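## Task

Pick the small yellow sponge up off the desk and set it down on the counter standing by the wall across from the desk. The task fails if the robot topples or is left leaning, and it only counts if the sponge stays on the counter with no support from the robot.

## Robot and tools

ROBOT. A TidyBot++: a wheeled base 0.54 m long, 0.50 m wide and 0.38 m tall on four driven casters, carrying a single seven-joint arm with a two-finger gripper. The shoulder sits 0.12 m ahead of the base centre and 0.68 m above the floor. base_camera is fixed to the base looking forward and down (644x364). wrist_camera is a fisheye on the hand, looking along the fingers (644x476). The arm begins folded with the hand pointing down; folded, it reaches up to 0.08 m past the base front and the elbow rises to 1.15 m.

FRAMES. Base frame: origin on the floor below the base centre, x forward, y left, z up. hand_pose is reported in this frame and marks the point between the finger pads; its z axis runs out along the fingers and its y axis is the closing direction. The odometry frame is where the base frame was at scene start; heading is positive to the left, within -3.142 to 3.142. base_tilt is in degrees, positive when leaning forward or right. Odometry counts wheel rotation only, so slip and drift of a few cm and degrees build up.

execute_actions. Argument actions: a list holding zero or one action. An empty list only reports state and pictures. One action may contain base, joints and speeds; its motions start together. base holds exactly one relative move, measured from where the base last reported itself: translate_m (metres, forward positive, -2 to 2), strafe_m (metres sideways, left positive, -2 to 2) or rotate_rad (radians, counter-clockwise from above positive, -6.3 to 6.3). joints holds absolute targets, in radians, keyed by name: joint_1_rad (unbounded; positive turns the arm clockwise from above, opposite to heading), joint_2_rad (shoulder, -2.249 to 2.249), joint_3_rad (unbounded), joint_4_rad (elbow, -2.579 to 2.579), joint_5_rad (unbounded), joint_6_rad (wrist, -2.099 to 2.099), joint_7_rad (unbounded; with the hand pointing down, 1.57 spreads the fingers to left and right). Unbounded joints go the short way, so turn in steps below half a revolution. gripper_pos is a unitless 0 (open, pads about 85 mm apart) to 1 (shut); the gap is roughly 85 x (1 - gripper_pos) mm. speeds optionally lowers top speed for this action only: translate_m and strafe_m 0.05 to 0.5 m/s, rotate_rad 0.1 to 1.57 rad/s (defaults are the maxima). A base move needing over 8.667 s is refused; no action exceeds 15 s. cameras: list of base_camera, wrist_camera or all; missing, null or all gives both, [] gives none. Any unknown key or out-of-range number rejects the whole call and nothing moves. Joints left out of an action may keep pushing toward earlier targets.

ARM GEOMETRY. Upper arm 0.42 m, forearm 0.31 m, hand 0.31 m. With joint_1_rad 0, joint_3_rad 3.14, joint_5_rad 0 the arm stays in the vertical plane along x. Angles from vertical (forward positive): upper arm = joint_2_rad, forearm = joint_2_rad - joint_4_rad, hand = that minus joint_6_rad. Hand offset from shoulder: forward = sum of length x sin(angle), up = sum of length x cos(angle). A downward hand reaches at most about 0.94 m high, and only near the base.

OTHER TOOLS. wait: seconds, 0 to 10; nothing new is commanded, returns state and pictures. zoom_image: camera (base_camera or wrist_camera) and region [x0, y0, x1, y1] in pixels of that camera's latest full image, at most 504x504. read_manual: section "licences"; text only. finished_scene: scene, the integer number of the current scene; final, ends it after the last command has been held, reports success and gives the next task.

RESULTS. base_status and joint_status report each motion: done; off_target (stopped short, may still push); contact_stop or time_out (target dropped, holding); not_followed, or a 'joint command not followed' line with 'cause:', meaning arm targets were withheld because parts of the arm would collide (no such check protects the base). on_its_own lists uncommanded changes. Base 'done' only means the wheels turned; a blocked base can still report it. Gripper at 1 reading done means it is empty; off_target means it is holding something. motor_effort gives percent of maximum, peak in brackets, noisy. ARM HIT means a hard knock against the base or arm. Torque limits: joints 1-4 fault at 104.5 N m (warn 56.7), joints 5-7 at 51.3 (warn 29.4); a fault freezes arm and gripper for 10 s while the base continues. Motor temperatures lists one value per arm joint; MOTOR HOT appears at 60 °C, and at 75 °C an OVER-TEMPERATURE FAULT lets the arm sink, with joints marked limit_stop_at_motor_heat (resend those targets). A result with pictures lists any updated camera calibration.

ACCURACY. Friction and load leave joints slightly off target; to correct, send last command + (desired - measured). While carrying something never command a joint to its read angle, or it sags further. hand_pose can be off 1-2 cm; trust the images. Fingertips stick about 20 mm past the hand point when shut, so mind the floor and surfaces.

AVOID. Driving the base while the arm is snagged above about 0.8 m (tipping), sideways shoves on a raised hand, driving the arm into furniture, dropping, slamming or pushing objects hard. Loose objects may get nudged by outside disturbances. The robot keeps its last command while you think, and heat builds while it holds a load.

Each tool is called in YAML: its name, and indented under it one key for each argument.

## Session

execute_actions:
  actions: []

Scene clock: 0.00 s.
Motor temperatures (°C, as the motors report them): [28 26 25 26 34 29 31]
base_odometry: x=+0.000 y=+0.000 heading=+0.000 (m, m, rad; odometry frame)
base_tilt: forward=-0.2 right=+0.4 (deg)
base_status: not commanded
joint_positions: joint_1_rad=+0.016 joint_2_rad=-0.324 joint_3_rad=+3.163 joint_4_rad=-2.522 joint_5_rad=+0.012 joint_6_rad=-0.912 joint_7_rad=+1.582 gripper_pos=+0.000
joint_status: not commanded
motor_effort: joint_1_rad=+0 joint_2_rad=+1 joint_3_rad=+0 joint_4_rad=+10 joint_5_rad=+0 joint_6_rad=-1 joint_7_rad=+0 (%)
hand_pose: x=+0.2493 y=-0.0056 z=+0.5850 quat_wxyz=(+0.002, +1.000, -0.009, +0.015) (m; base frame)
pictures: base_camera, wrist_camera
Images, in order (width x height): base_camera 644x364, wrist_camera 644x476.

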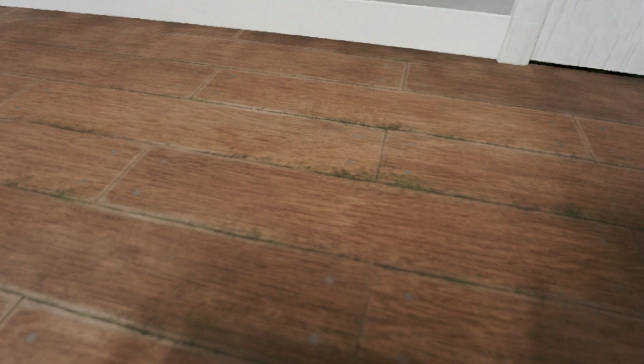

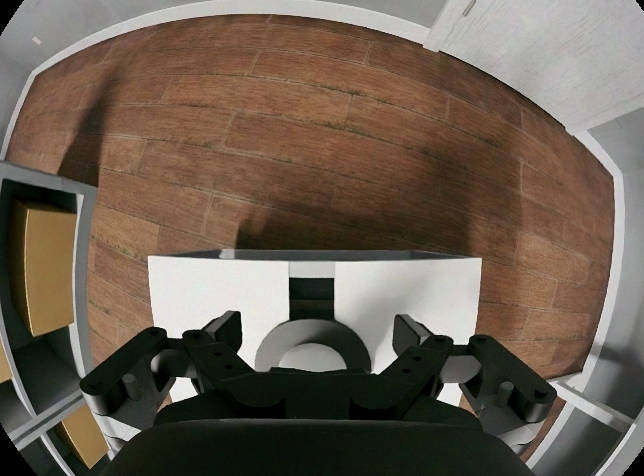

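execute_actions:
  actions:
    - {"joints": {"joint_1_rad": 2.3, "joint_2_rad": -0.5, "joint_4_rad": -1.0, "joint_6_rad": -1.45}}
  cameras: ["wrist_camera"]

Scene clock: 3.90 s.
Motor temperatures (°C, as the motors report them): [28 27 25 26 34 29 31]
base_odometry: x=+0.000 y=+0.000 heading=+0.000 (m, m, rad; odometry frame)
base_tilt: forward=-0.2 right=+0.3 (deg)
base_status: not commanded
joint_positions: joint_1_rad=+2.283 joint_2_rad=-0.479 joint_3_rad=+3.163 joint_4_rad=-1.016 joint_5_rad=+0.012 joint_6_rad=-1.423 joint_7_rad=+1.582 gripper_pos=+0.000
joint_status: all done
motor_effort: joint_1_rad=+1(0) joint_2_rad=+5(7) joint_3_rad=+0(2) joint_4_rad=+14(21) joint_5_rad=-1(1) joint_6_rad=+10(9) joint_7_rad=+0(1) (%)
hand_pose: x=-0.0568 y=-0.1852 z=+1.2070 quat_wxyz=(+0.510, +0.338, -0.759, +0.223) (m; base frame)
pictures: wrist_camera
camera_calibration (this result's frames):
wrist_camera: T_world_to_cam=[[-0.720303, 0.69265, 0.037403, 0.0321434], [0.24056, 0.300012, -0.923106, 1.23793], [-0.650611, -0.655918, -0.382723, 0.436529], [0, 0, 0, 1]] pos_world=[0.0093669, -0.10733, 1.30861]
Images, in order (width x height): wrist_camera 644x476.

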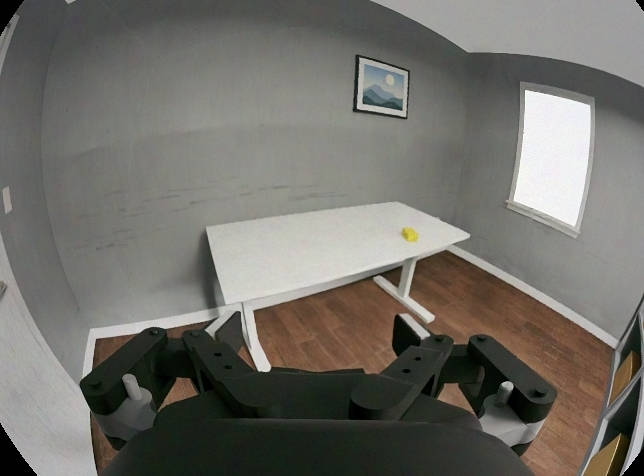

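zoom_image:
  camera: "wrist_camera"
  region: [330, 180, 490, 340]

zoom_image:
  camera: "wrist_camera"
  region: [190, 200, 350, 380]

Region (330, 180, 490, 340) of wrist_camera's 644x476 image, scaled by 3.150.

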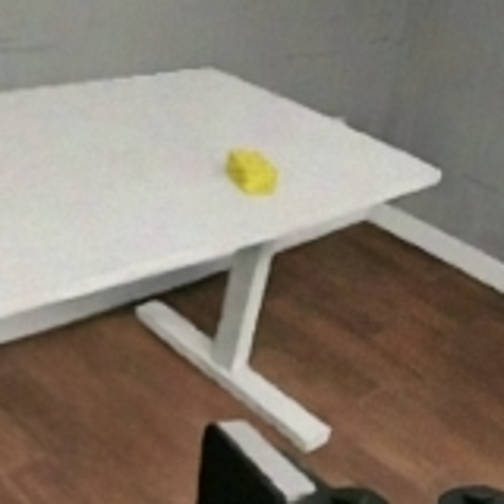

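Region (190, 200, 350, 380) of wrist_camera's 644x476 image, scaled by 2.800.

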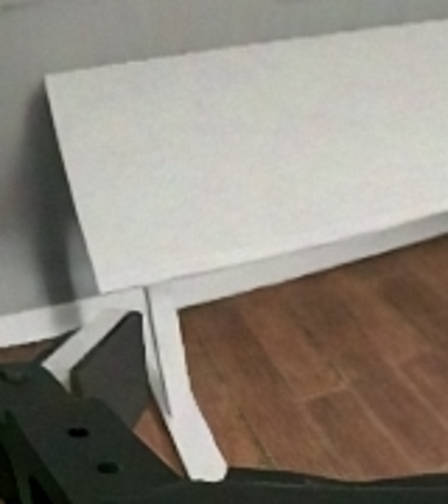

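execute_actions:
  actions:
    - {"base": {"translate_m": -1.0}, "joints": {"joint_1_rad": 2.3, "joint_2_rad": 0.1, "joint_4_rad": -1.1, "joint_6_rad": -1.6}}

Scene clock: 9.70 s.
Motor temperatures (°C, as the motors report them): [28 27 25 26 34 29 31]
base_odometry: x=-1.000 y=+0.000 heading=+0.000 (m, m, rad; odometry frame)
base_tilt: forward=-0.2 right=+0.4 (deg)
base_status: done
joint_positions: joint_1_rad=+2.287 joint_2_rad=+0.100 joint_3_rad=+3.163 joint_4_rad=-1.088 joint_5_rad=+0.012 joint_6_rad=-1.575 joint_7_rad=+1.582 gripper_pos=+0.000
joint_status: all done
motor_effort: joint_1_rad=+1(2) joint_2_rad=-20(24) joint_3_rad=-1(1) joint_4_rad=+19(19) joint_5_rad=-1(0) joint_6_rad=+4(10) joint_7_rad=+0(0) (%)
hand_pose: x=-0.1839 y=-0.3313 z=+0.9286 quat_wxyz=(+0.175, +0.402, -0.896, +0.069) (m; base frame)
pictures: base_camera, wrist_camera
camera_calibration (this result's frames):
wrist_camera: T_world_to_cam=[[-0.744485, 0.664968, 0.0596665, 0.0179002], [0.603579, 0.708556, -0.365569, 0.739715], [-0.285369, -0.236147, -0.92887, 0.864815], [0, 0, 0, 1]] pos_world=[-0.186359, -0.33181, 1.07265]
Images, in order (width x height): base_camera 644x364, wrist_camera 644x476.

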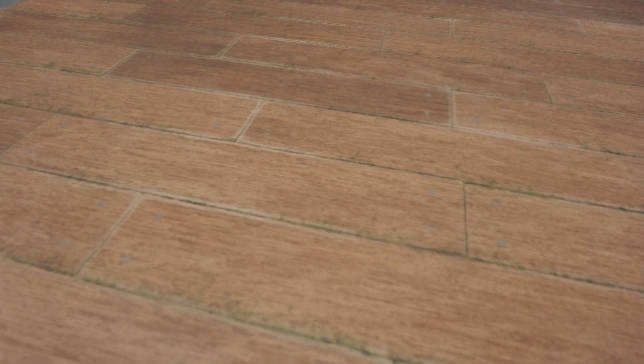

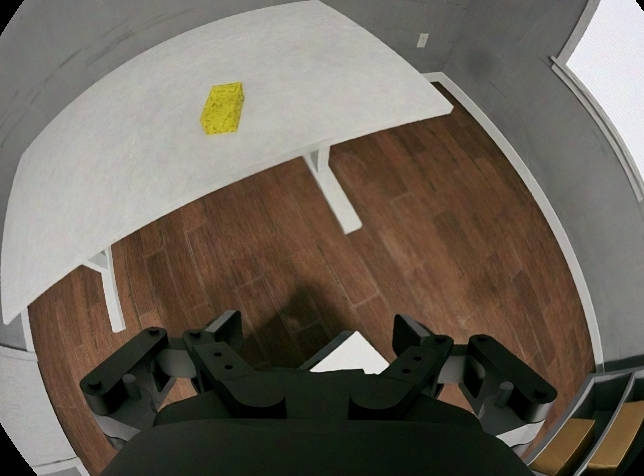

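zoom_image:
  camera: "wrist_camera"
  region: [180, 65, 270, 155]

Region (180, 65, 270, 155) of wrist_camera's 644x476 image, scaled by 5.600.

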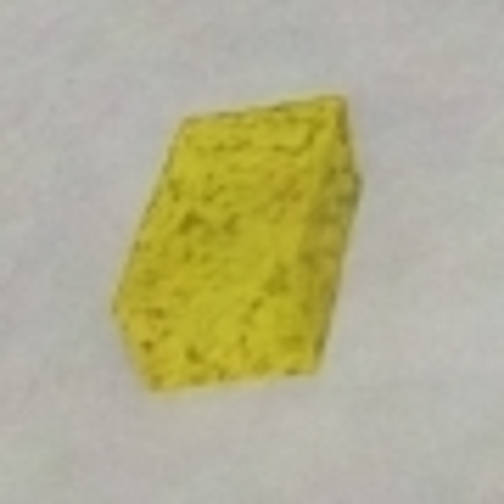

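execute_actions:
  actions:
    - {"base": {"strafe_m": -0.42}, "joints": {"joint_1_rad": 2.45, "joint_2_rad": 0.507, "joint_4_rad": -0.765, "joint_6_rad": -1.74, "joint_7_rad": 1.81}}
  cameras: ["wrist_camera"]

Scene clock: 13.77 s.
Motor temperatures (°C, as the motors report them): [28 27 25 26 34 29 31]
base_odometry: x=-1.000 y=-0.421 heading=+0.000 (m, m, rad; odometry frame)
base_tilt: forward=-0.2 right=+0.4 (deg)
base_status: done
joint_positions: joint_1_rad=+2.433 joint_2_rad=+0.513 joint_3_rad=+3.163 joint_4_rad=-0.784 joint_5_rad=+0.012 joint_6_rad=-1.714 joint_7_rad=+1.788 gripper_pos=+0.000
joint_status: all done
motor_effort: joint_1_rad=+1(3) joint_2_rad=-34(38) joint_3_rad=-1(2) joint_4_rad=+18(19) joint_5_rad=-1(0) joint_6_rad=+2(5) joint_7_rad=+0(0) (%)
hand_pose: x=-0.3055 y=-0.3498 z=+0.8248 quat_wxyz=(+0.066, +0.437, -0.897, +0.005) (m; base frame)
pictures: wrist_camera
camera_calibration (this result's frames):
wrist_camera: T_world_to_cam=[[-0.789431, 0.607201, 0.0900301, -0.113128], [0.596867, 0.793553, -0.11842, 0.612111], [-0.143348, -0.0397483, -0.988874, 0.890957], [0, 0, 0, 1]] pos_world=[-0.326938, -0.381637, 0.963715]
Images, in order (width x height): wrist_camera 644x476.

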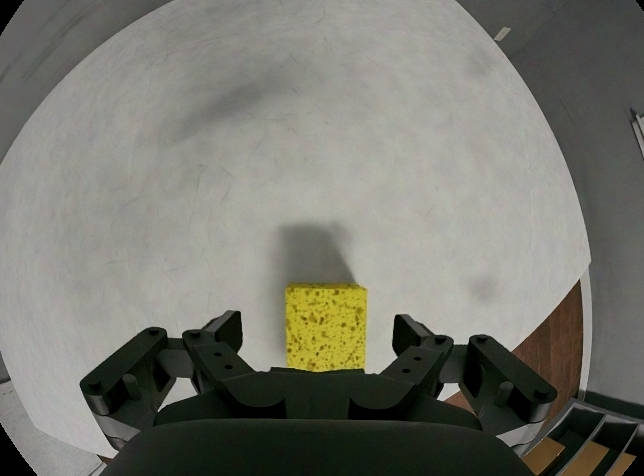

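zoom_image:
  camera: "wrist_camera"
  region: [220, 260, 420, 390]

Region (220, 260, 420, 390) of wrist_camera's 644x476 image, scaled by 2.520; it fills the top 328 rows of this view, and the rest is white.

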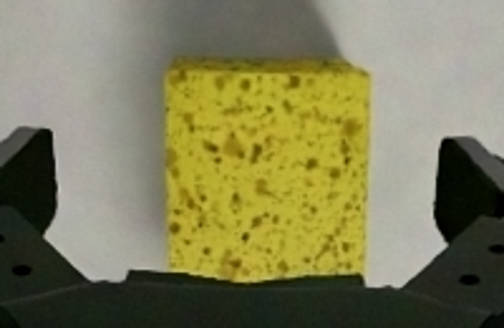

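execute_actions:
  actions:
    - {"joints": {"joint_1_rad": 2.48, "joint_2_rad": 0.42, "joint_4_rad": -1.02, "joint_6_rad": -1.575, "joint_7_rad": 1.84}}
  cameras: ["wrist_camera"]

Scene clock: 16.97 s.
Motor temperatures (°C, as the motors report them): [28 27 25 26 34 29 31]
base_odometry: x=-1.000 y=-0.421 heading=+0.000 (m, m, rad; odometry frame)
base_tilt: forward=-0.3 right=+0.4 (deg)
base_status: not commanded
joint_positions: joint_1_rad=+2.461 joint_2_rad=+0.446 joint_3_rad=+3.163 joint_4_rad=-1.003 joint_5_rad=+0.012 joint_6_rad=-1.601 joint_7_rad=+1.816 gripper_pos=+0.000
joint_status: all done
motor_effort: joint_1_rad=+0(0) joint_2_rad=-32(34) joint_3_rad=+0(0) joint_4_rad=+18(18) joint_5_rad=+0(0) joint_6_rad=+2(2) joint_7_rad=-1(0) (%)
hand_pose: x=-0.2941 y=-0.3196 z=+0.7896 quat_wxyz=(+0.047, +0.437, -0.898, -0.001) (m; base frame)
pictures: wrist_camera
camera_calibration (this result's frames):
wrist_camera: T_world_to_cam=[[-0.791977, 0.604927, 0.0826819, -0.114913], [0.599843, 0.796171, -0.0793733, 0.548041], [-0.113844, -0.0132657, -0.99341, 0.879695], [0, 0, 0, 1]] pos_world=[-0.319599, -0.35515, 0.926899]
Images, in order (width x height): wrist_camera 644x476.

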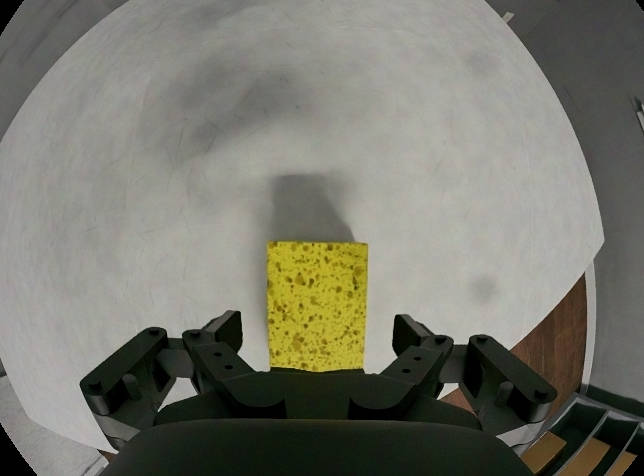

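execute_actions:
  actions:
    - {"joints": {"joint_4_rad": -1.14, "joint_6_rad": -1.455}}
  cameras: ["wrist_camera"]

Scene clock: 18.80 s.
Motor temperatures (°C, as the motors report them): [28 27 25 26 34 29 31]
base_odometry: x=-1.000 y=-0.421 heading=+0.000 (m, m, rad; odometry frame)
base_tilt: forward=-0.2 right=+0.4 (deg)
base_status: not commanded
joint_positions: joint_1_rad=+2.461 joint_2_rad=+0.440 joint_3_rad=+3.163 joint_4_rad=-1.126 joint_5_rad=+0.012 joint_6_rad=-1.479 joint_7_rad=+1.816 gripper_pos=+0.000
joint_status: all done
motor_effort: joint_1_rad=+2(1) joint_2_rad=-32(33) joint_3_rad=+0(1) joint_4_rad=+18(19) joint_5_rad=+0(0) joint_6_rad=+2(2) joint_7_rad=-1(0) (%)
hand_pose: x=-0.2954 y=-0.3202 z=+0.7542 quat_wxyz=(+0.049, +0.438, -0.898, +0.000) (m; base frame)
pictures: wrist_camera
camera_calibration (this result's frames):
wrist_camera: T_world_to_cam=[[-0.792541, 0.604033, 0.0838011, -0.113969], [0.598423, 0.796795, -0.0837125, 0.549526], [-0.117337, -0.0161971, -0.99296, 0.842094], [0, 0, 0, 1]] pos_world=[-0.320365, -0.355379, 0.891719]
Images, in order (width x height): wrist_camera 644x476.

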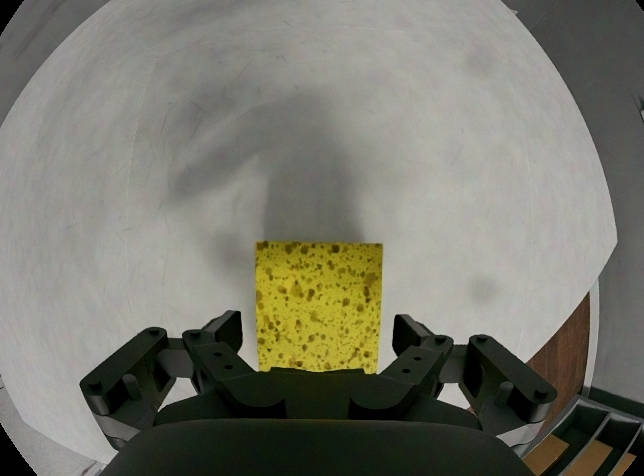

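zoom_image:
  camera: "wrist_camera"
  region: [220, 225, 420, 385]

Region (220, 225, 420, 385) of wrist_camera's 644x476 image, scaled by 2.520; it fills the top 403 rows of this view, and the rest is white.

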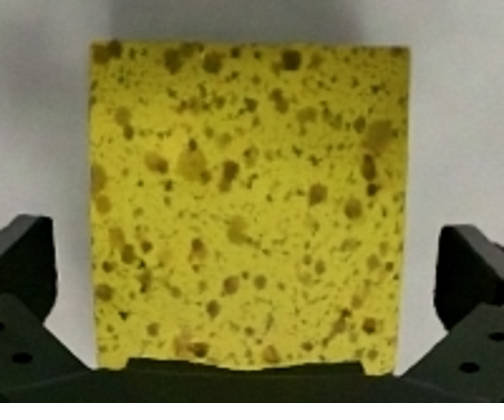

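execute_actions:
  actions:
    - {"joints": {"joint_4_rad": -1.197, "joint_6_rad": -1.398}}
  cameras: ["wrist_camera"]

Scene clock: 20.07 s.
Motor temperatures (°C, as the motors report them): [28 27 25 26 34 29 31]
base_odometry: x=-1.000 y=-0.421 heading=+0.000 (m, m, rad; odometry frame)
base_tilt: forward=-0.3 right=+0.4 (deg)
base_status: not commanded
joint_positions: joint_1_rad=+2.461 joint_2_rad=+0.438 joint_3_rad=+3.163 joint_4_rad=-1.184 joint_5_rad=+0.012 joint_6_rad=-1.423 joint_7_rad=+1.816 gripper_pos=+0.000
joint_status: all done
motor_effort: joint_1_rad=+0(1) joint_2_rad=-32(33) joint_3_rad=-1(1) joint_4_rad=+18(19) joint_5_rad=+0(0) joint_6_rad=+2(2) joint_7_rad=-1(1) (%)
hand_pose: x=-0.2949 y=-0.3196 z=+0.7369 quat_wxyz=(+0.050, +0.438, -0.898, +0.000) (m; base frame)
pictures: wrist_camera
camera_calibration (this result's frames):
wrist_camera: T_world_to_cam=[[-0.7929, 0.603543, 0.0839366, -0.112821], [0.597848, 0.797155, -0.0843929, 0.547767], [-0.117845, -0.0167338, -0.992891, 0.824565], [0, 0, 0, 1]] pos_world=[-0.319766, -0.354765, 0.874401]
Images, in order (width x height): wrist_camera 644x476.

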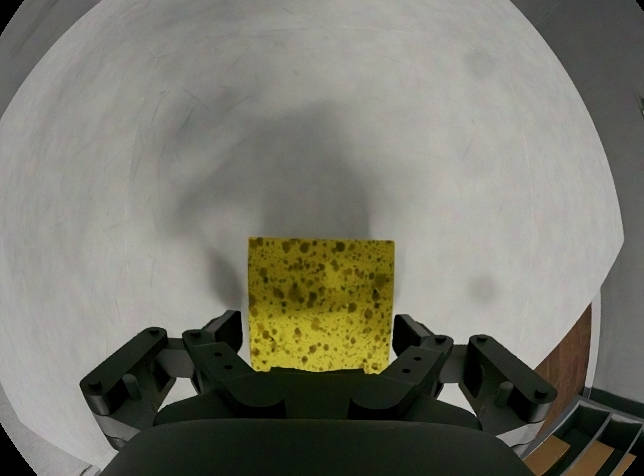

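execute_actions:
  actions:
    - {"joints": {"gripper_pos": 1.0}}
  cameras: ["wrist_camera"]

Scene clock: 21.33 s.
Motor temperatures (°C, as the motors report them): [28 27 25 26 34 29 31]
base_odometry: x=-1.000 y=-0.421 heading=+0.000 (m, m, rad; odometry frame)
base_tilt: forward=-0.2 right=+0.4 (deg)
base_status: not commanded
joint_positions: joint_1_rad=+2.462 joint_2_rad=+0.428 joint_3_rad=+3.163 joint_4_rad=-1.186 joint_5_rad=+0.012 joint_6_rad=-1.422 joint_7_rad=+1.816 gripper_pos=+0.375
joint_status: gripper_pos off_target (ended at +0.375, target +1.000)
motor_effort: joint_1_rad=+1(2) joint_2_rad=-31(33) joint_3_rad=+0(0) joint_4_rad=+18(18) joint_5_rad=+0(1) joint_6_rad=+1(2) joint_7_rad=-1(1) (%)
hand_pose: x=-0.2940 y=-0.3189 z=+0.7416 quat_wxyz=(+0.054, +0.438, -0.897, +0.001) (m; base frame)
pictures: wrist_camera
camera_calibration (this result's frames):
wrist_camera: T_world_to_cam=[[-0.792299, 0.60406, 0.0858732, -0.114058], [0.597347, 0.796637, -0.0924484, 0.552667], [-0.124254, -0.0219506, -0.992008, 0.825118], [0, 0, 0, 1]] pos_world=[-0.317978, -0.353265, 0.879411]
Images, in order (width x height): wrist_camera 644x476.

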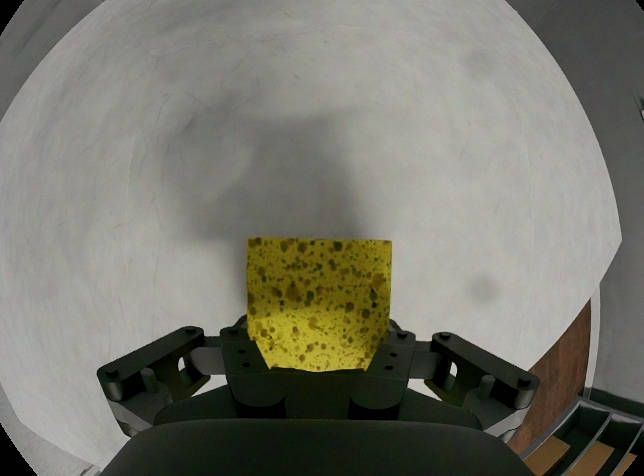

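execute_actions:
  actions:
    - {"base": {"strafe_m": 1.0}, "joints": {"joint_1_rad": 4.83, "joint_2_rad": -0.2, "joint_4_rad": -1.1, "joint_6_rad": -1.4, "joint_7_rad": 1.57, "gripper_pos": 1.0}}

Scene clock: 26.03 s.
Motor temperatures (°C, as the motors report them): [28 27 25 26 34 29 31]
base_odometry: x=-0.999 y=+0.580 heading=+0.000 (m, m, rad; odometry frame)
base_tilt: forward=-0.2 right=+0.3 (deg)
base_status: done
joint_positions: joint_1_rad=+4.813 joint_2_rad=-0.176 joint_3_rad=+3.162 joint_4_rad=-1.120 joint_5_rad=+0.012 joint_6_rad=-1.420 joint_7_rad=+1.594 gripper_pos=+0.375
joint_status: gripper_pos off_target (ended at +0.375, target +1.000); the others done
motor_effort: joint_1_rad=+1(5) joint_2_rad=-10(35) joint_3_rad=+0(2) joint_4_rad=+18(19) joint_5_rad=+0(1) joint_6_rad=+8(7) joint_7_rad=-1(0) (%)
hand_pose: x=+0.1705 y=+0.3963 z=+1.0586 quat_wxyz=(+0.245, -0.687, -0.620, -0.289) (m; base frame)
pictures: base_camera, wrist_camera
camera_calibration (this result's frames):
wrist_camera: T_world_to_cam=[[0.990175, -0.125362, 0.0619474, -0.194852], [-0.0468402, -0.714775, -0.697784, 1.08438], [0.131754, 0.688027, -0.713625, 0.593316], [0, 0, 0, 1]] pos_world=[0.165558, 0.342446, 1.19214]
Images, in order (width x height): base_camera 644x364, wrist_camera 644x476.

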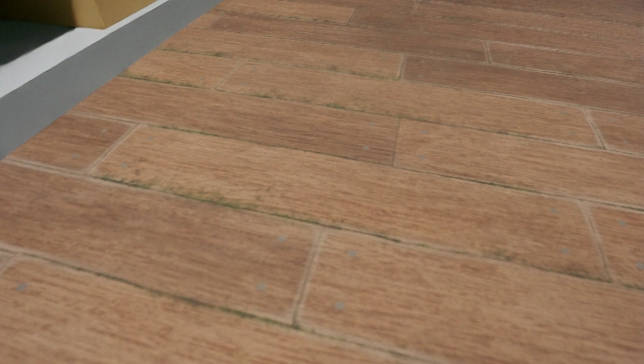

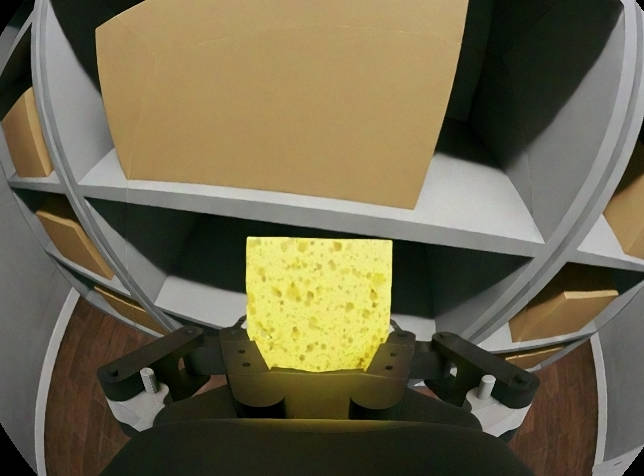

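execute_actions:
  actions:
    - {"base": {"rotate_rad": -0.24}, "joints": {"joint_1_rad": 4.83, "joint_2_rad": -0.5, "joint_4_rad": -1.2, "joint_6_rad": -1.35}}
  cameras: ["base_camera"]

execute_actions:
  actions:
    - {"base": {"translate_m": 1.75}, "joints": {"joint_1_rad": 4.6}}

Scene clock: 28.83 s.
Motor temperatures (°C, as the motors report them): [28 27 25 26 34 29 31]
base_odometry: x=-0.999 y=+0.580 heading=-0.240 (m, m, rad; odometry frame)
base_tilt: forward=-0.2 right=+0.4 (deg)
base_status: done
joint_positions: joint_1_rad=+4.816 joint_2_rad=-0.501 joint_3_rad=+3.163 joint_4_rad=-1.181 joint_5_rad=+0.012 joint_6_rad=-1.377 joint_7_rad=+1.594 gripper_pos=+0.375
joint_status: all done
motor_effort: joint_1_rad=+1(2) joint_2_rad=+3(13) joint_3_rad=-1(2) joint_4_rad=+16(20) joint_5_rad=+0(0) joint_6_rad=+9(10) joint_7_rad=+0(1) (%)
hand_pose: x=+0.1589 y=+0.2681 z=+1.1496 quat_wxyz=(+0.336, -0.638, -0.572, -0.391) (m; base frame)
pictures: base_camera
Images, in order (width x height): base_camera 644x364.

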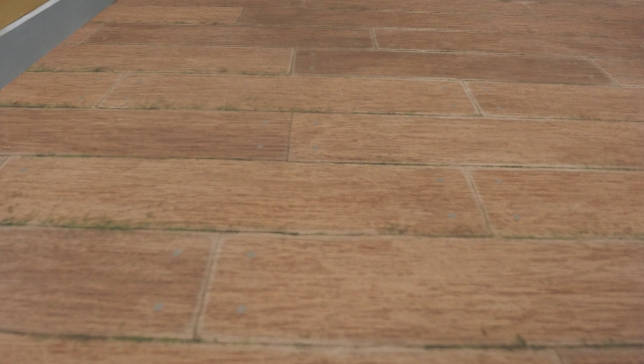

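Scene clock: 33.67 s.
Motor temperatures (°C, as the motors report them): [28 27 25 26 34 29 31]
base_odometry: x=+0.700 y=+0.162 heading=-0.240 (m, m, rad; odometry frame)
base_tilt: forward=-0.2 right=+0.3 (deg)
base_status: done
joint_positions: joint_1_rad=+4.617 joint_2_rad=-0.501 joint_3_rad=+3.163 joint_4_rad=-1.181 joint_5_rad=+0.012 joint_6_rad=-1.377 joint_7_rad=+1.594 gripper_pos=+0.375
joint_status: all done
motor_effort: joint_1_rad=+1(0) joint_2_rad=+4(5) joint_3_rad=-1(1) joint_4_rad=+16(17) joint_5_rad=-1(2) joint_6_rad=+9(9) joint_7_rad=-1(0) (%)
hand_pose: x=+0.1052 y=+0.2708 z=+1.1498 quat_wxyz=(+0.374, -0.578, -0.632, -0.356) (m; base frame)
pictures: base_camera, wrist_camera
camera_calibration (this result's frames):
wrist_camera: T_world_to_cam=[[0.997357, 0.0517419, 0.0510085, -0.187671], [0.0693105, -0.466916, -0.881581, 1.18731], [-0.021798, 0.882787, -0.469268, 0.435775], [0, 0, 0, 1]] pos_world=[0.11438, 0.179389, 1.26078]
Images, in order (width x height): base_camera 644x364, wrist_camera 644x476.

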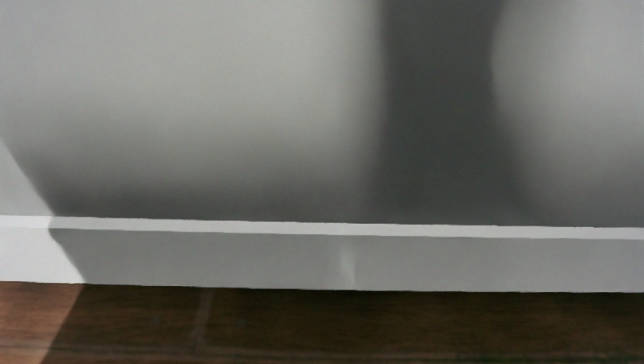

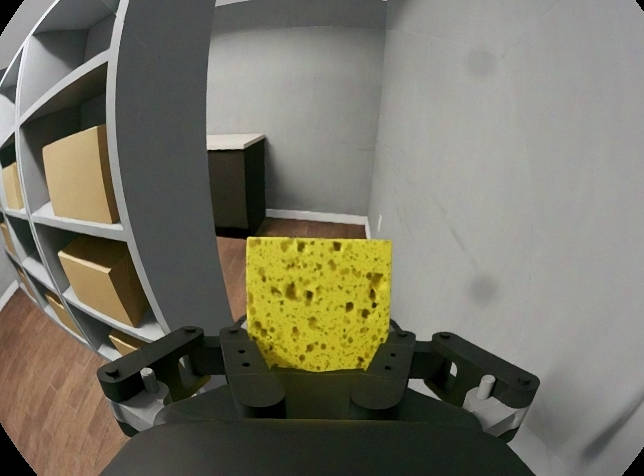

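zoom_image:
  camera: "wrist_camera"
  region: [195, 115, 395, 255]

Region (195, 115, 395, 255) of wrist_camera's 644x476 image, scaled by 2.520; it fills the top 353 rows of this view, and the rest is white.

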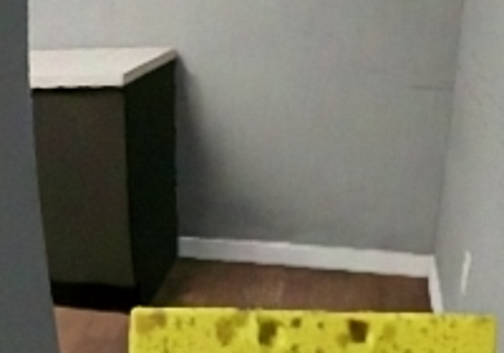

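execute_actions:
  actions:
    - {"base": {"strafe_m": 1.78}, "joints": {"joint_1_rad": 4.1}}

Scene clock: 39.93 s.
Motor temperatures (°C, as the motors report them): [28 27 25 26 34 29 31]
base_odometry: x=+1.125 y=+1.891 heading=-0.240 (m, m, rad; odometry frame)
base_tilt: forward=-0.2 right=+0.4 (deg)
base_status: done
joint_positions: joint_1_rad=+4.117 joint_2_rad=-0.501 joint_3_rad=+3.163 joint_4_rad=-1.185 joint_5_rad=+0.012 joint_6_rad=-1.375 joint_7_rad=+1.594 gripper_pos=+0.375
joint_status: all done
motor_effort: joint_1_rad=+1(1) joint_2_rad=+2(8) joint_3_rad=+0(0) joint_4_rad=+17(17) joint_5_rad=+0(1) joint_6_rad=+9(10) joint_7_rad=+0(1) (%)
hand_pose: x=-0.0234 y=+0.2316 z=+1.1486 quat_wxyz=(+0.449, -0.404, -0.756, -0.252) (m; base frame)
pictures: base_camera, wrist_camera
camera_calibration (this result's frames):
wrist_camera: T_world_to_cam=[[0.850313, 0.523793, 0.0510749, -0.170187], [0.285647, -0.377834, -0.880708, 1.16024], [-0.442011, 0.763467, -0.470897, 0.486676], [0, 0, 0, 1]] pos_world=[0.0284112, 0.155958, 1.2597]
Images, in order (width x height): base_camera 644x364, wrist_camera 644x476.

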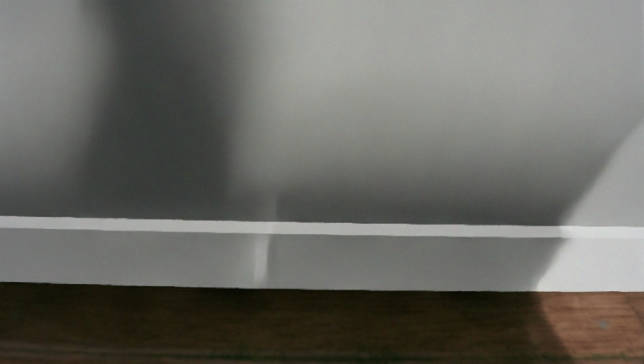

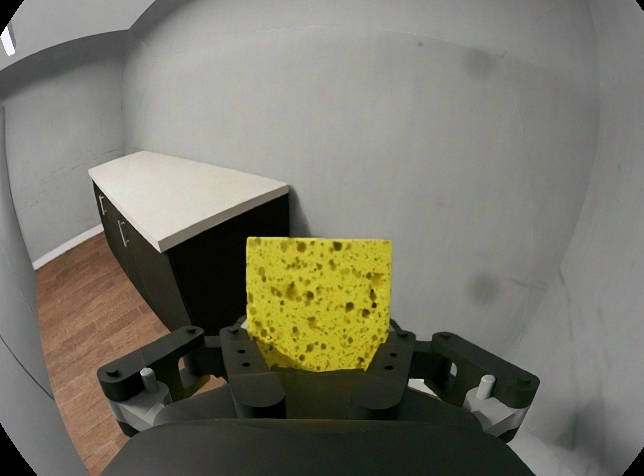

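zoom_image:
  camera: "wrist_camera"
  region: [70, 135, 310, 350]

Region (70, 135, 310, 350) of wrist_camera's 644x476 image, scaled by 2.100; it fills the top 452 rows of this view, and the rest is white.

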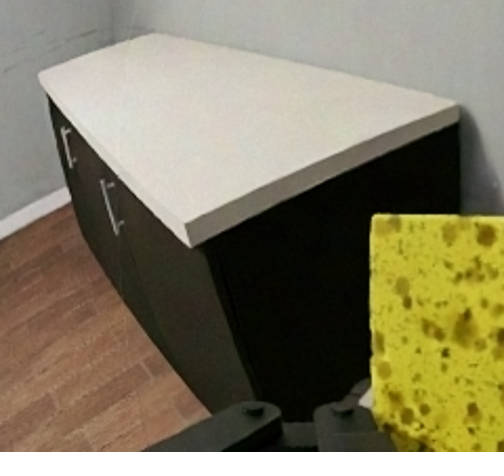

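execute_actions:
  actions:
    - {"base": {"translate_m": -0.92}, "joints": {"joint_1_rad": 4.68, "joint_2_rad": 0.22, "joint_4_rad": -0.65, "joint_6_rad": -1.98}}
  cameras: ["wrist_camera"]

Scene clock: 44.20 s.
Motor temperatures (°C, as the motors report them): [28 27 25 26 34 29 31]
base_odometry: x=+0.231 y=+2.110 heading=-0.240 (m, m, rad; odometry frame)
base_tilt: forward=-0.2 right=+0.3 (deg)
base_status: done
joint_positions: joint_1_rad=+4.666 joint_2_rad=+0.210 joint_3_rad=+3.163 joint_4_rad=-0.670 joint_5_rad=+0.012 joint_6_rad=-1.955 joint_7_rad=+1.594 gripper_pos=+0.375
joint_status: all done
motor_effort: joint_1_rad=+1(3) joint_2_rad=-21(24) joint_3_rad=-1(2) joint_4_rad=+16(17) joint_5_rad=-1(2) joint_6_rad=+3(9) joint_7_rad=+0(1) (%)
hand_pose: x=+0.1087 y=+0.4240 z=+0.9965 quat_wxyz=(+0.103, -0.684, -0.714, -0.113) (m; base frame)
pictures: wrist_camera
camera_calibration (this result's frames):
wrist_camera: T_world_to_cam=[[0.997025, 0.044893, 0.0626566, -0.199919], [0.0615393, -0.953091, -0.296362, 0.747261], [0.0464129, 0.299337, -0.953018, 0.950764], [0, 0, 0, 1]] pos_world=[0.109211, 0.436584, 1.14008]
Images, in order (width x height): wrist_camera 644x476.

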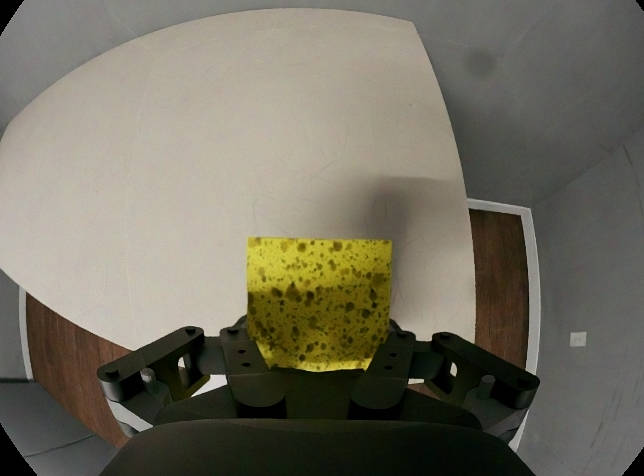

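execute_actions:
  actions:
    - {"base": {"strafe_m": 0.06}, "joints": {"joint_2_rad": 0.33}}
  cameras: ["wrist_camera"]

Scene clock: 46.07 s.
Motor temperatures (°C, as the motors report them): [28 27 25 26 34 29 31]
base_odometry: x=+0.245 y=+2.169 heading=-0.240 (m, m, rad; odometry frame)
base_tilt: forward=-0.2 right=+0.3 (deg)
base_status: done
joint_positions: joint_1_rad=+4.666 joint_2_rad=+0.337 joint_3_rad=+3.163 joint_4_rad=-0.663 joint_5_rad=+0.012 joint_6_rad=-1.959 joint_7_rad=+1.594 gripper_pos=+0.375
joint_status: all done
motor_effort: joint_1_rad=+1(1) joint_2_rad=-27(32) joint_3_rad=-1(1) joint_4_rad=+16(18) joint_5_rad=+0(0) joint_6_rad=+3(4) joint_7_rad=+0(0) (%)
hand_pose: x=+0.1071 y=+0.4604 z=+0.9426 quat_wxyz=(+0.059, -0.688, -0.720, -0.071) (m; base frame)
pictures: wrist_camera
camera_calibration (this result's frames):
wrist_camera: T_world_to_cam=[[0.996673, 0.0523802, 0.0624376, -0.199748], [0.0627166, -0.982183, -0.177154, 0.66698], [0.0520458, 0.18048, -0.982201, 0.970115], [0, 0, 0, 1]] pos_world=[0.106763, 0.490472, 1.08348]
Images, in order (width x height): wrist_camera 644x476.

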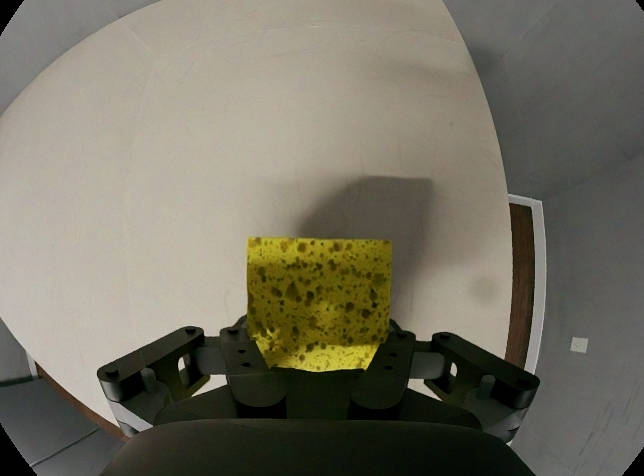

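execute_actions:
  actions:
    - {"joints": {"joint_2_rad": 0.378}}
  cameras: ["wrist_camera"]

Scene clock: 47.23 s.
Motor temperatures (°C, as the motors report them): [28 27 25 26 34 29 31]
base_odometry: x=+0.245 y=+2.169 heading=-0.240 (m, m, rad; odometry frame)
base_tilt: forward=-0.2 right=+0.3 (deg)
base_status: not commanded
joint_positions: joint_1_rad=+4.666 joint_2_rad=+0.362 joint_3_rad=+3.163 joint_4_rad=-0.662 joint_5_rad=+0.012 joint_6_rad=-1.959 joint_7_rad=+1.594 gripper_pos=+0.375
joint_status: all done
motor_effort: joint_1_rad=+1(1) joint_2_rad=-27(28) joint_3_rad=+0(0) joint_4_rad=+16(16) joint_5_rad=+0(0) joint_6_rad=+2(2) joint_7_rad=+0(0) (%)
hand_pose: x=+0.1068 y=+0.4669 z=+0.9311 quat_wxyz=(+0.050, -0.689, -0.720, -0.062) (m; base frame)
pictures: wrist_camera
camera_calibration (this result's frames):
wrist_camera: T_world_to_cam=[[0.996602, 0.0539104, 0.0622787, -0.199633], [0.0629092, -0.986224, -0.152985, 0.650664], [0.0531733, 0.156383, -0.986264, 0.972646], [0, 0, 0, 1]] pos_world=[0.106303, 0.500357, 1.07126]
Images, in order (width x height): wrist_camera 644x476.

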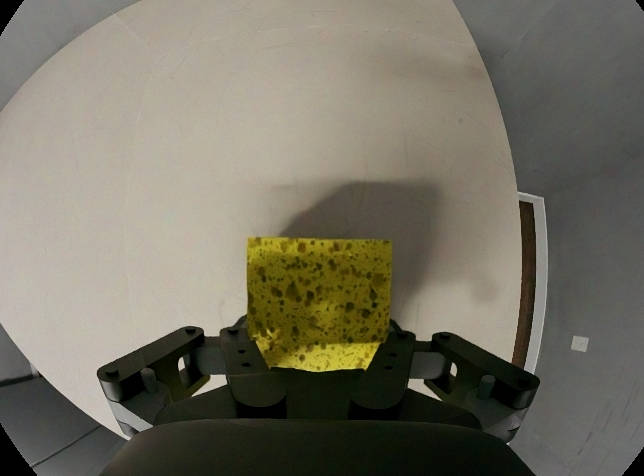

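execute_actions:
  actions:
    - {"joints": {"joint_2_rad": 0.402}}
  cameras: ["wrist_camera"]

Scene clock: 48.07 s.
Motor temperatures (°C, as the motors report them): [28 27 25 26 34 29 31]
base_odometry: x=+0.245 y=+2.169 heading=-0.240 (m, m, rad; odometry frame)
base_tilt: forward=-0.3 right=+0.3 (deg)
base_status: not commanded
joint_positions: joint_1_rad=+4.666 joint_2_rad=+0.366 joint_3_rad=+3.163 joint_4_rad=-0.658 joint_5_rad=+0.012 joint_6_rad=-1.962 joint_7_rad=+1.594 gripper_pos=+0.375
joint_status: all done
motor_effort: joint_1_rad=+1(1) joint_2_rad=-24(27) joint_3_rad=-1(0) joint_4_rad=+15(16) joint_5_rad=+0(1) joint_6_rad=+3(4) joint_7_rad=-1(1) (%)
hand_pose: x=+0.1067 y=+0.4675 z=+0.9305 quat_wxyz=(+0.049, -0.689, -0.721, -0.061) (m; base frame)
pictures: wrist_camera
camera_calibration (this result's frames):
wrist_camera: T_world_to_cam=[[0.996594, 0.0540739, 0.0622533, -0.199626], [0.0629024, -0.986693, -0.149933, 0.648535], [0.0533174, 0.153338, -0.986734, 0.973784], [0, 0, 0, 1]] pos_world=[0.106233, 0.501381, 1.07053]
Images, in order (width x height): wrist_camera 644x476.

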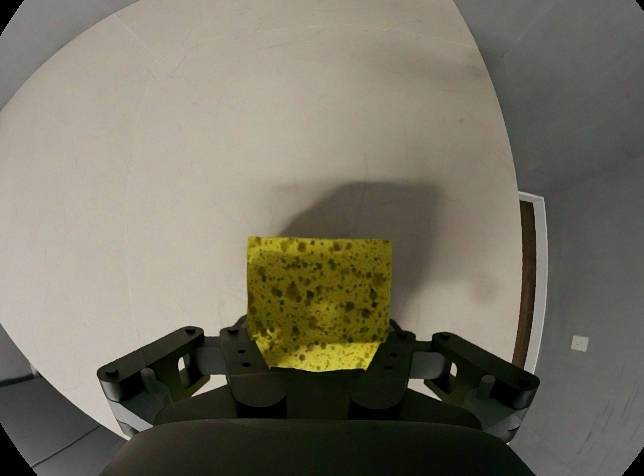

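The sponge is in contact with the counter. Releasing it now, then lifting the hand clear.

execute_actions:
  actions:
    - {"joints": {"joint_2_rad": 0.37, "gripper_pos": 0.0}}
  cameras: ["wrist_camera"]

execute_actions:
  actions:
    - {"joints": {"joint_2_rad": 0.15}}
  cameras: ["wrist_camera"]

Scene clock: 49.33 s.
Motor temperatures (°C, as the motors report them): [28 27 25 26 34 29 31]
base_odometry: x=+0.245 y=+2.169 heading=-0.240 (m, m, rad; odometry frame)
base_tilt: forward=-0.2 right=+0.4 (deg)
base_status: not commanded
joint_positions: joint_1_rad=+4.666 joint_2_rad=+0.365 joint_3_rad=+3.163 joint_4_rad=-0.657 joint_5_rad=+0.012 joint_6_rad=-1.963 joint_7_rad=+1.594 gripper_pos=+0.000
joint_status: all done
motor_effort: joint_1_rad=+1(1) joint_2_rad=-28(28) joint_3_rad=-1(0) joint_4_rad=+16(16) joint_5_rad=-1(0) joint_6_rad=+2(3) joint_7_rad=-1(0) (%)
hand_pose: x=+0.1067 y=+0.4671 z=+0.9311 quat_wxyz=(+0.049, -0.689, -0.720, -0.062) (m; base frame)
pictures: wrist_camera
camera_calibration (this result's frames):
wrist_camera: T_world_to_cam=[[0.996598, 0.0539946, 0.0622624, -0.199634], [0.0628922, -0.986505, -0.151171, 0.649364], [0.0532598, 0.154572, -0.986545, 0.973705], [0, 0, 0, 1]] pos_world=[0.106255, 0.500873, 1.0712]
Images, in order (width x height): wrist_camera 644x476.

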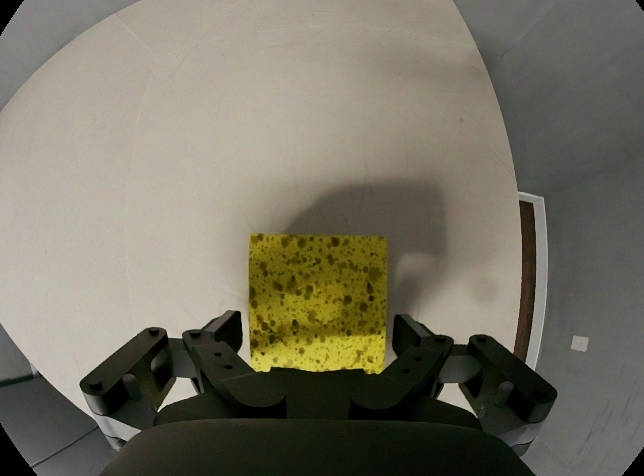

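Scene clock: 50.57 s.
Motor temperatures (°C, as the motors report them): [28 27 25 26 34 29 31]
base_odometry: x=+0.245 y=+2.169 heading=-0.240 (m, m, rad; odometry frame)
base_tilt: forward=-0.2 right=+0.3 (deg)
base_status: not commanded
joint_positions: joint_1_rad=+4.666 joint_2_rad=+0.146 joint_3_rad=+3.163 joint_4_rad=-0.657 joint_5_rad=+0.012 joint_6_rad=-1.963 joint_7_rad=+1.594 gripper_pos=+0.000
joint_status: all done
motor_effort: joint_1_rad=+1(1) joint_2_rad=-18(31) joint_3_rad=-1(0) joint_4_rad=+15(17) joint_5_rad=+0(0) joint_6_rad=+5(4) joint_7_rad=+0(0) (%)
hand_pose: x=+0.1097 y=+0.4018 z=+1.0268 quat_wxyz=(+0.128, -0.680, -0.709, -0.137) (m; base frame)
pictures: wrist_camera
camera_calibration (this result's frames):
wrist_camera: T_world_to_cam=[[0.997235, 0.0402711, 0.062459, -0.199844], [0.0602702, -0.92996, -0.362686, 0.793981], [0.0434786, 0.365447, -0.929816, 0.936138], [0, 0, 0, 1]] pos_world=[0.110736, 0.40431, 1.17088]
Images, in order (width x height): wrist_camera 644x476.

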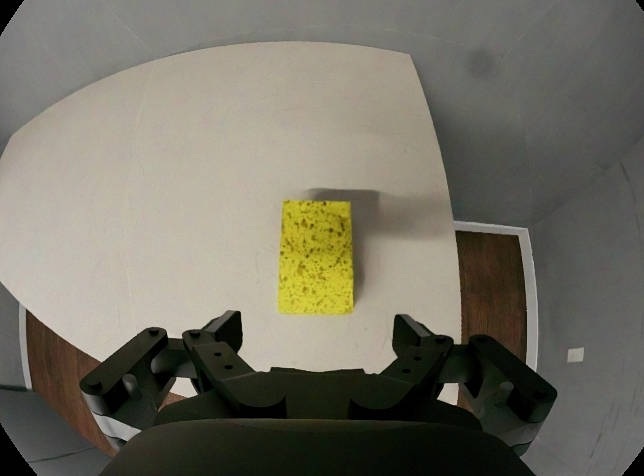

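The sponge rests on the counter and the hand is clear of it.

finished_scene:
  scene: 1

The scene is finished: the task was done.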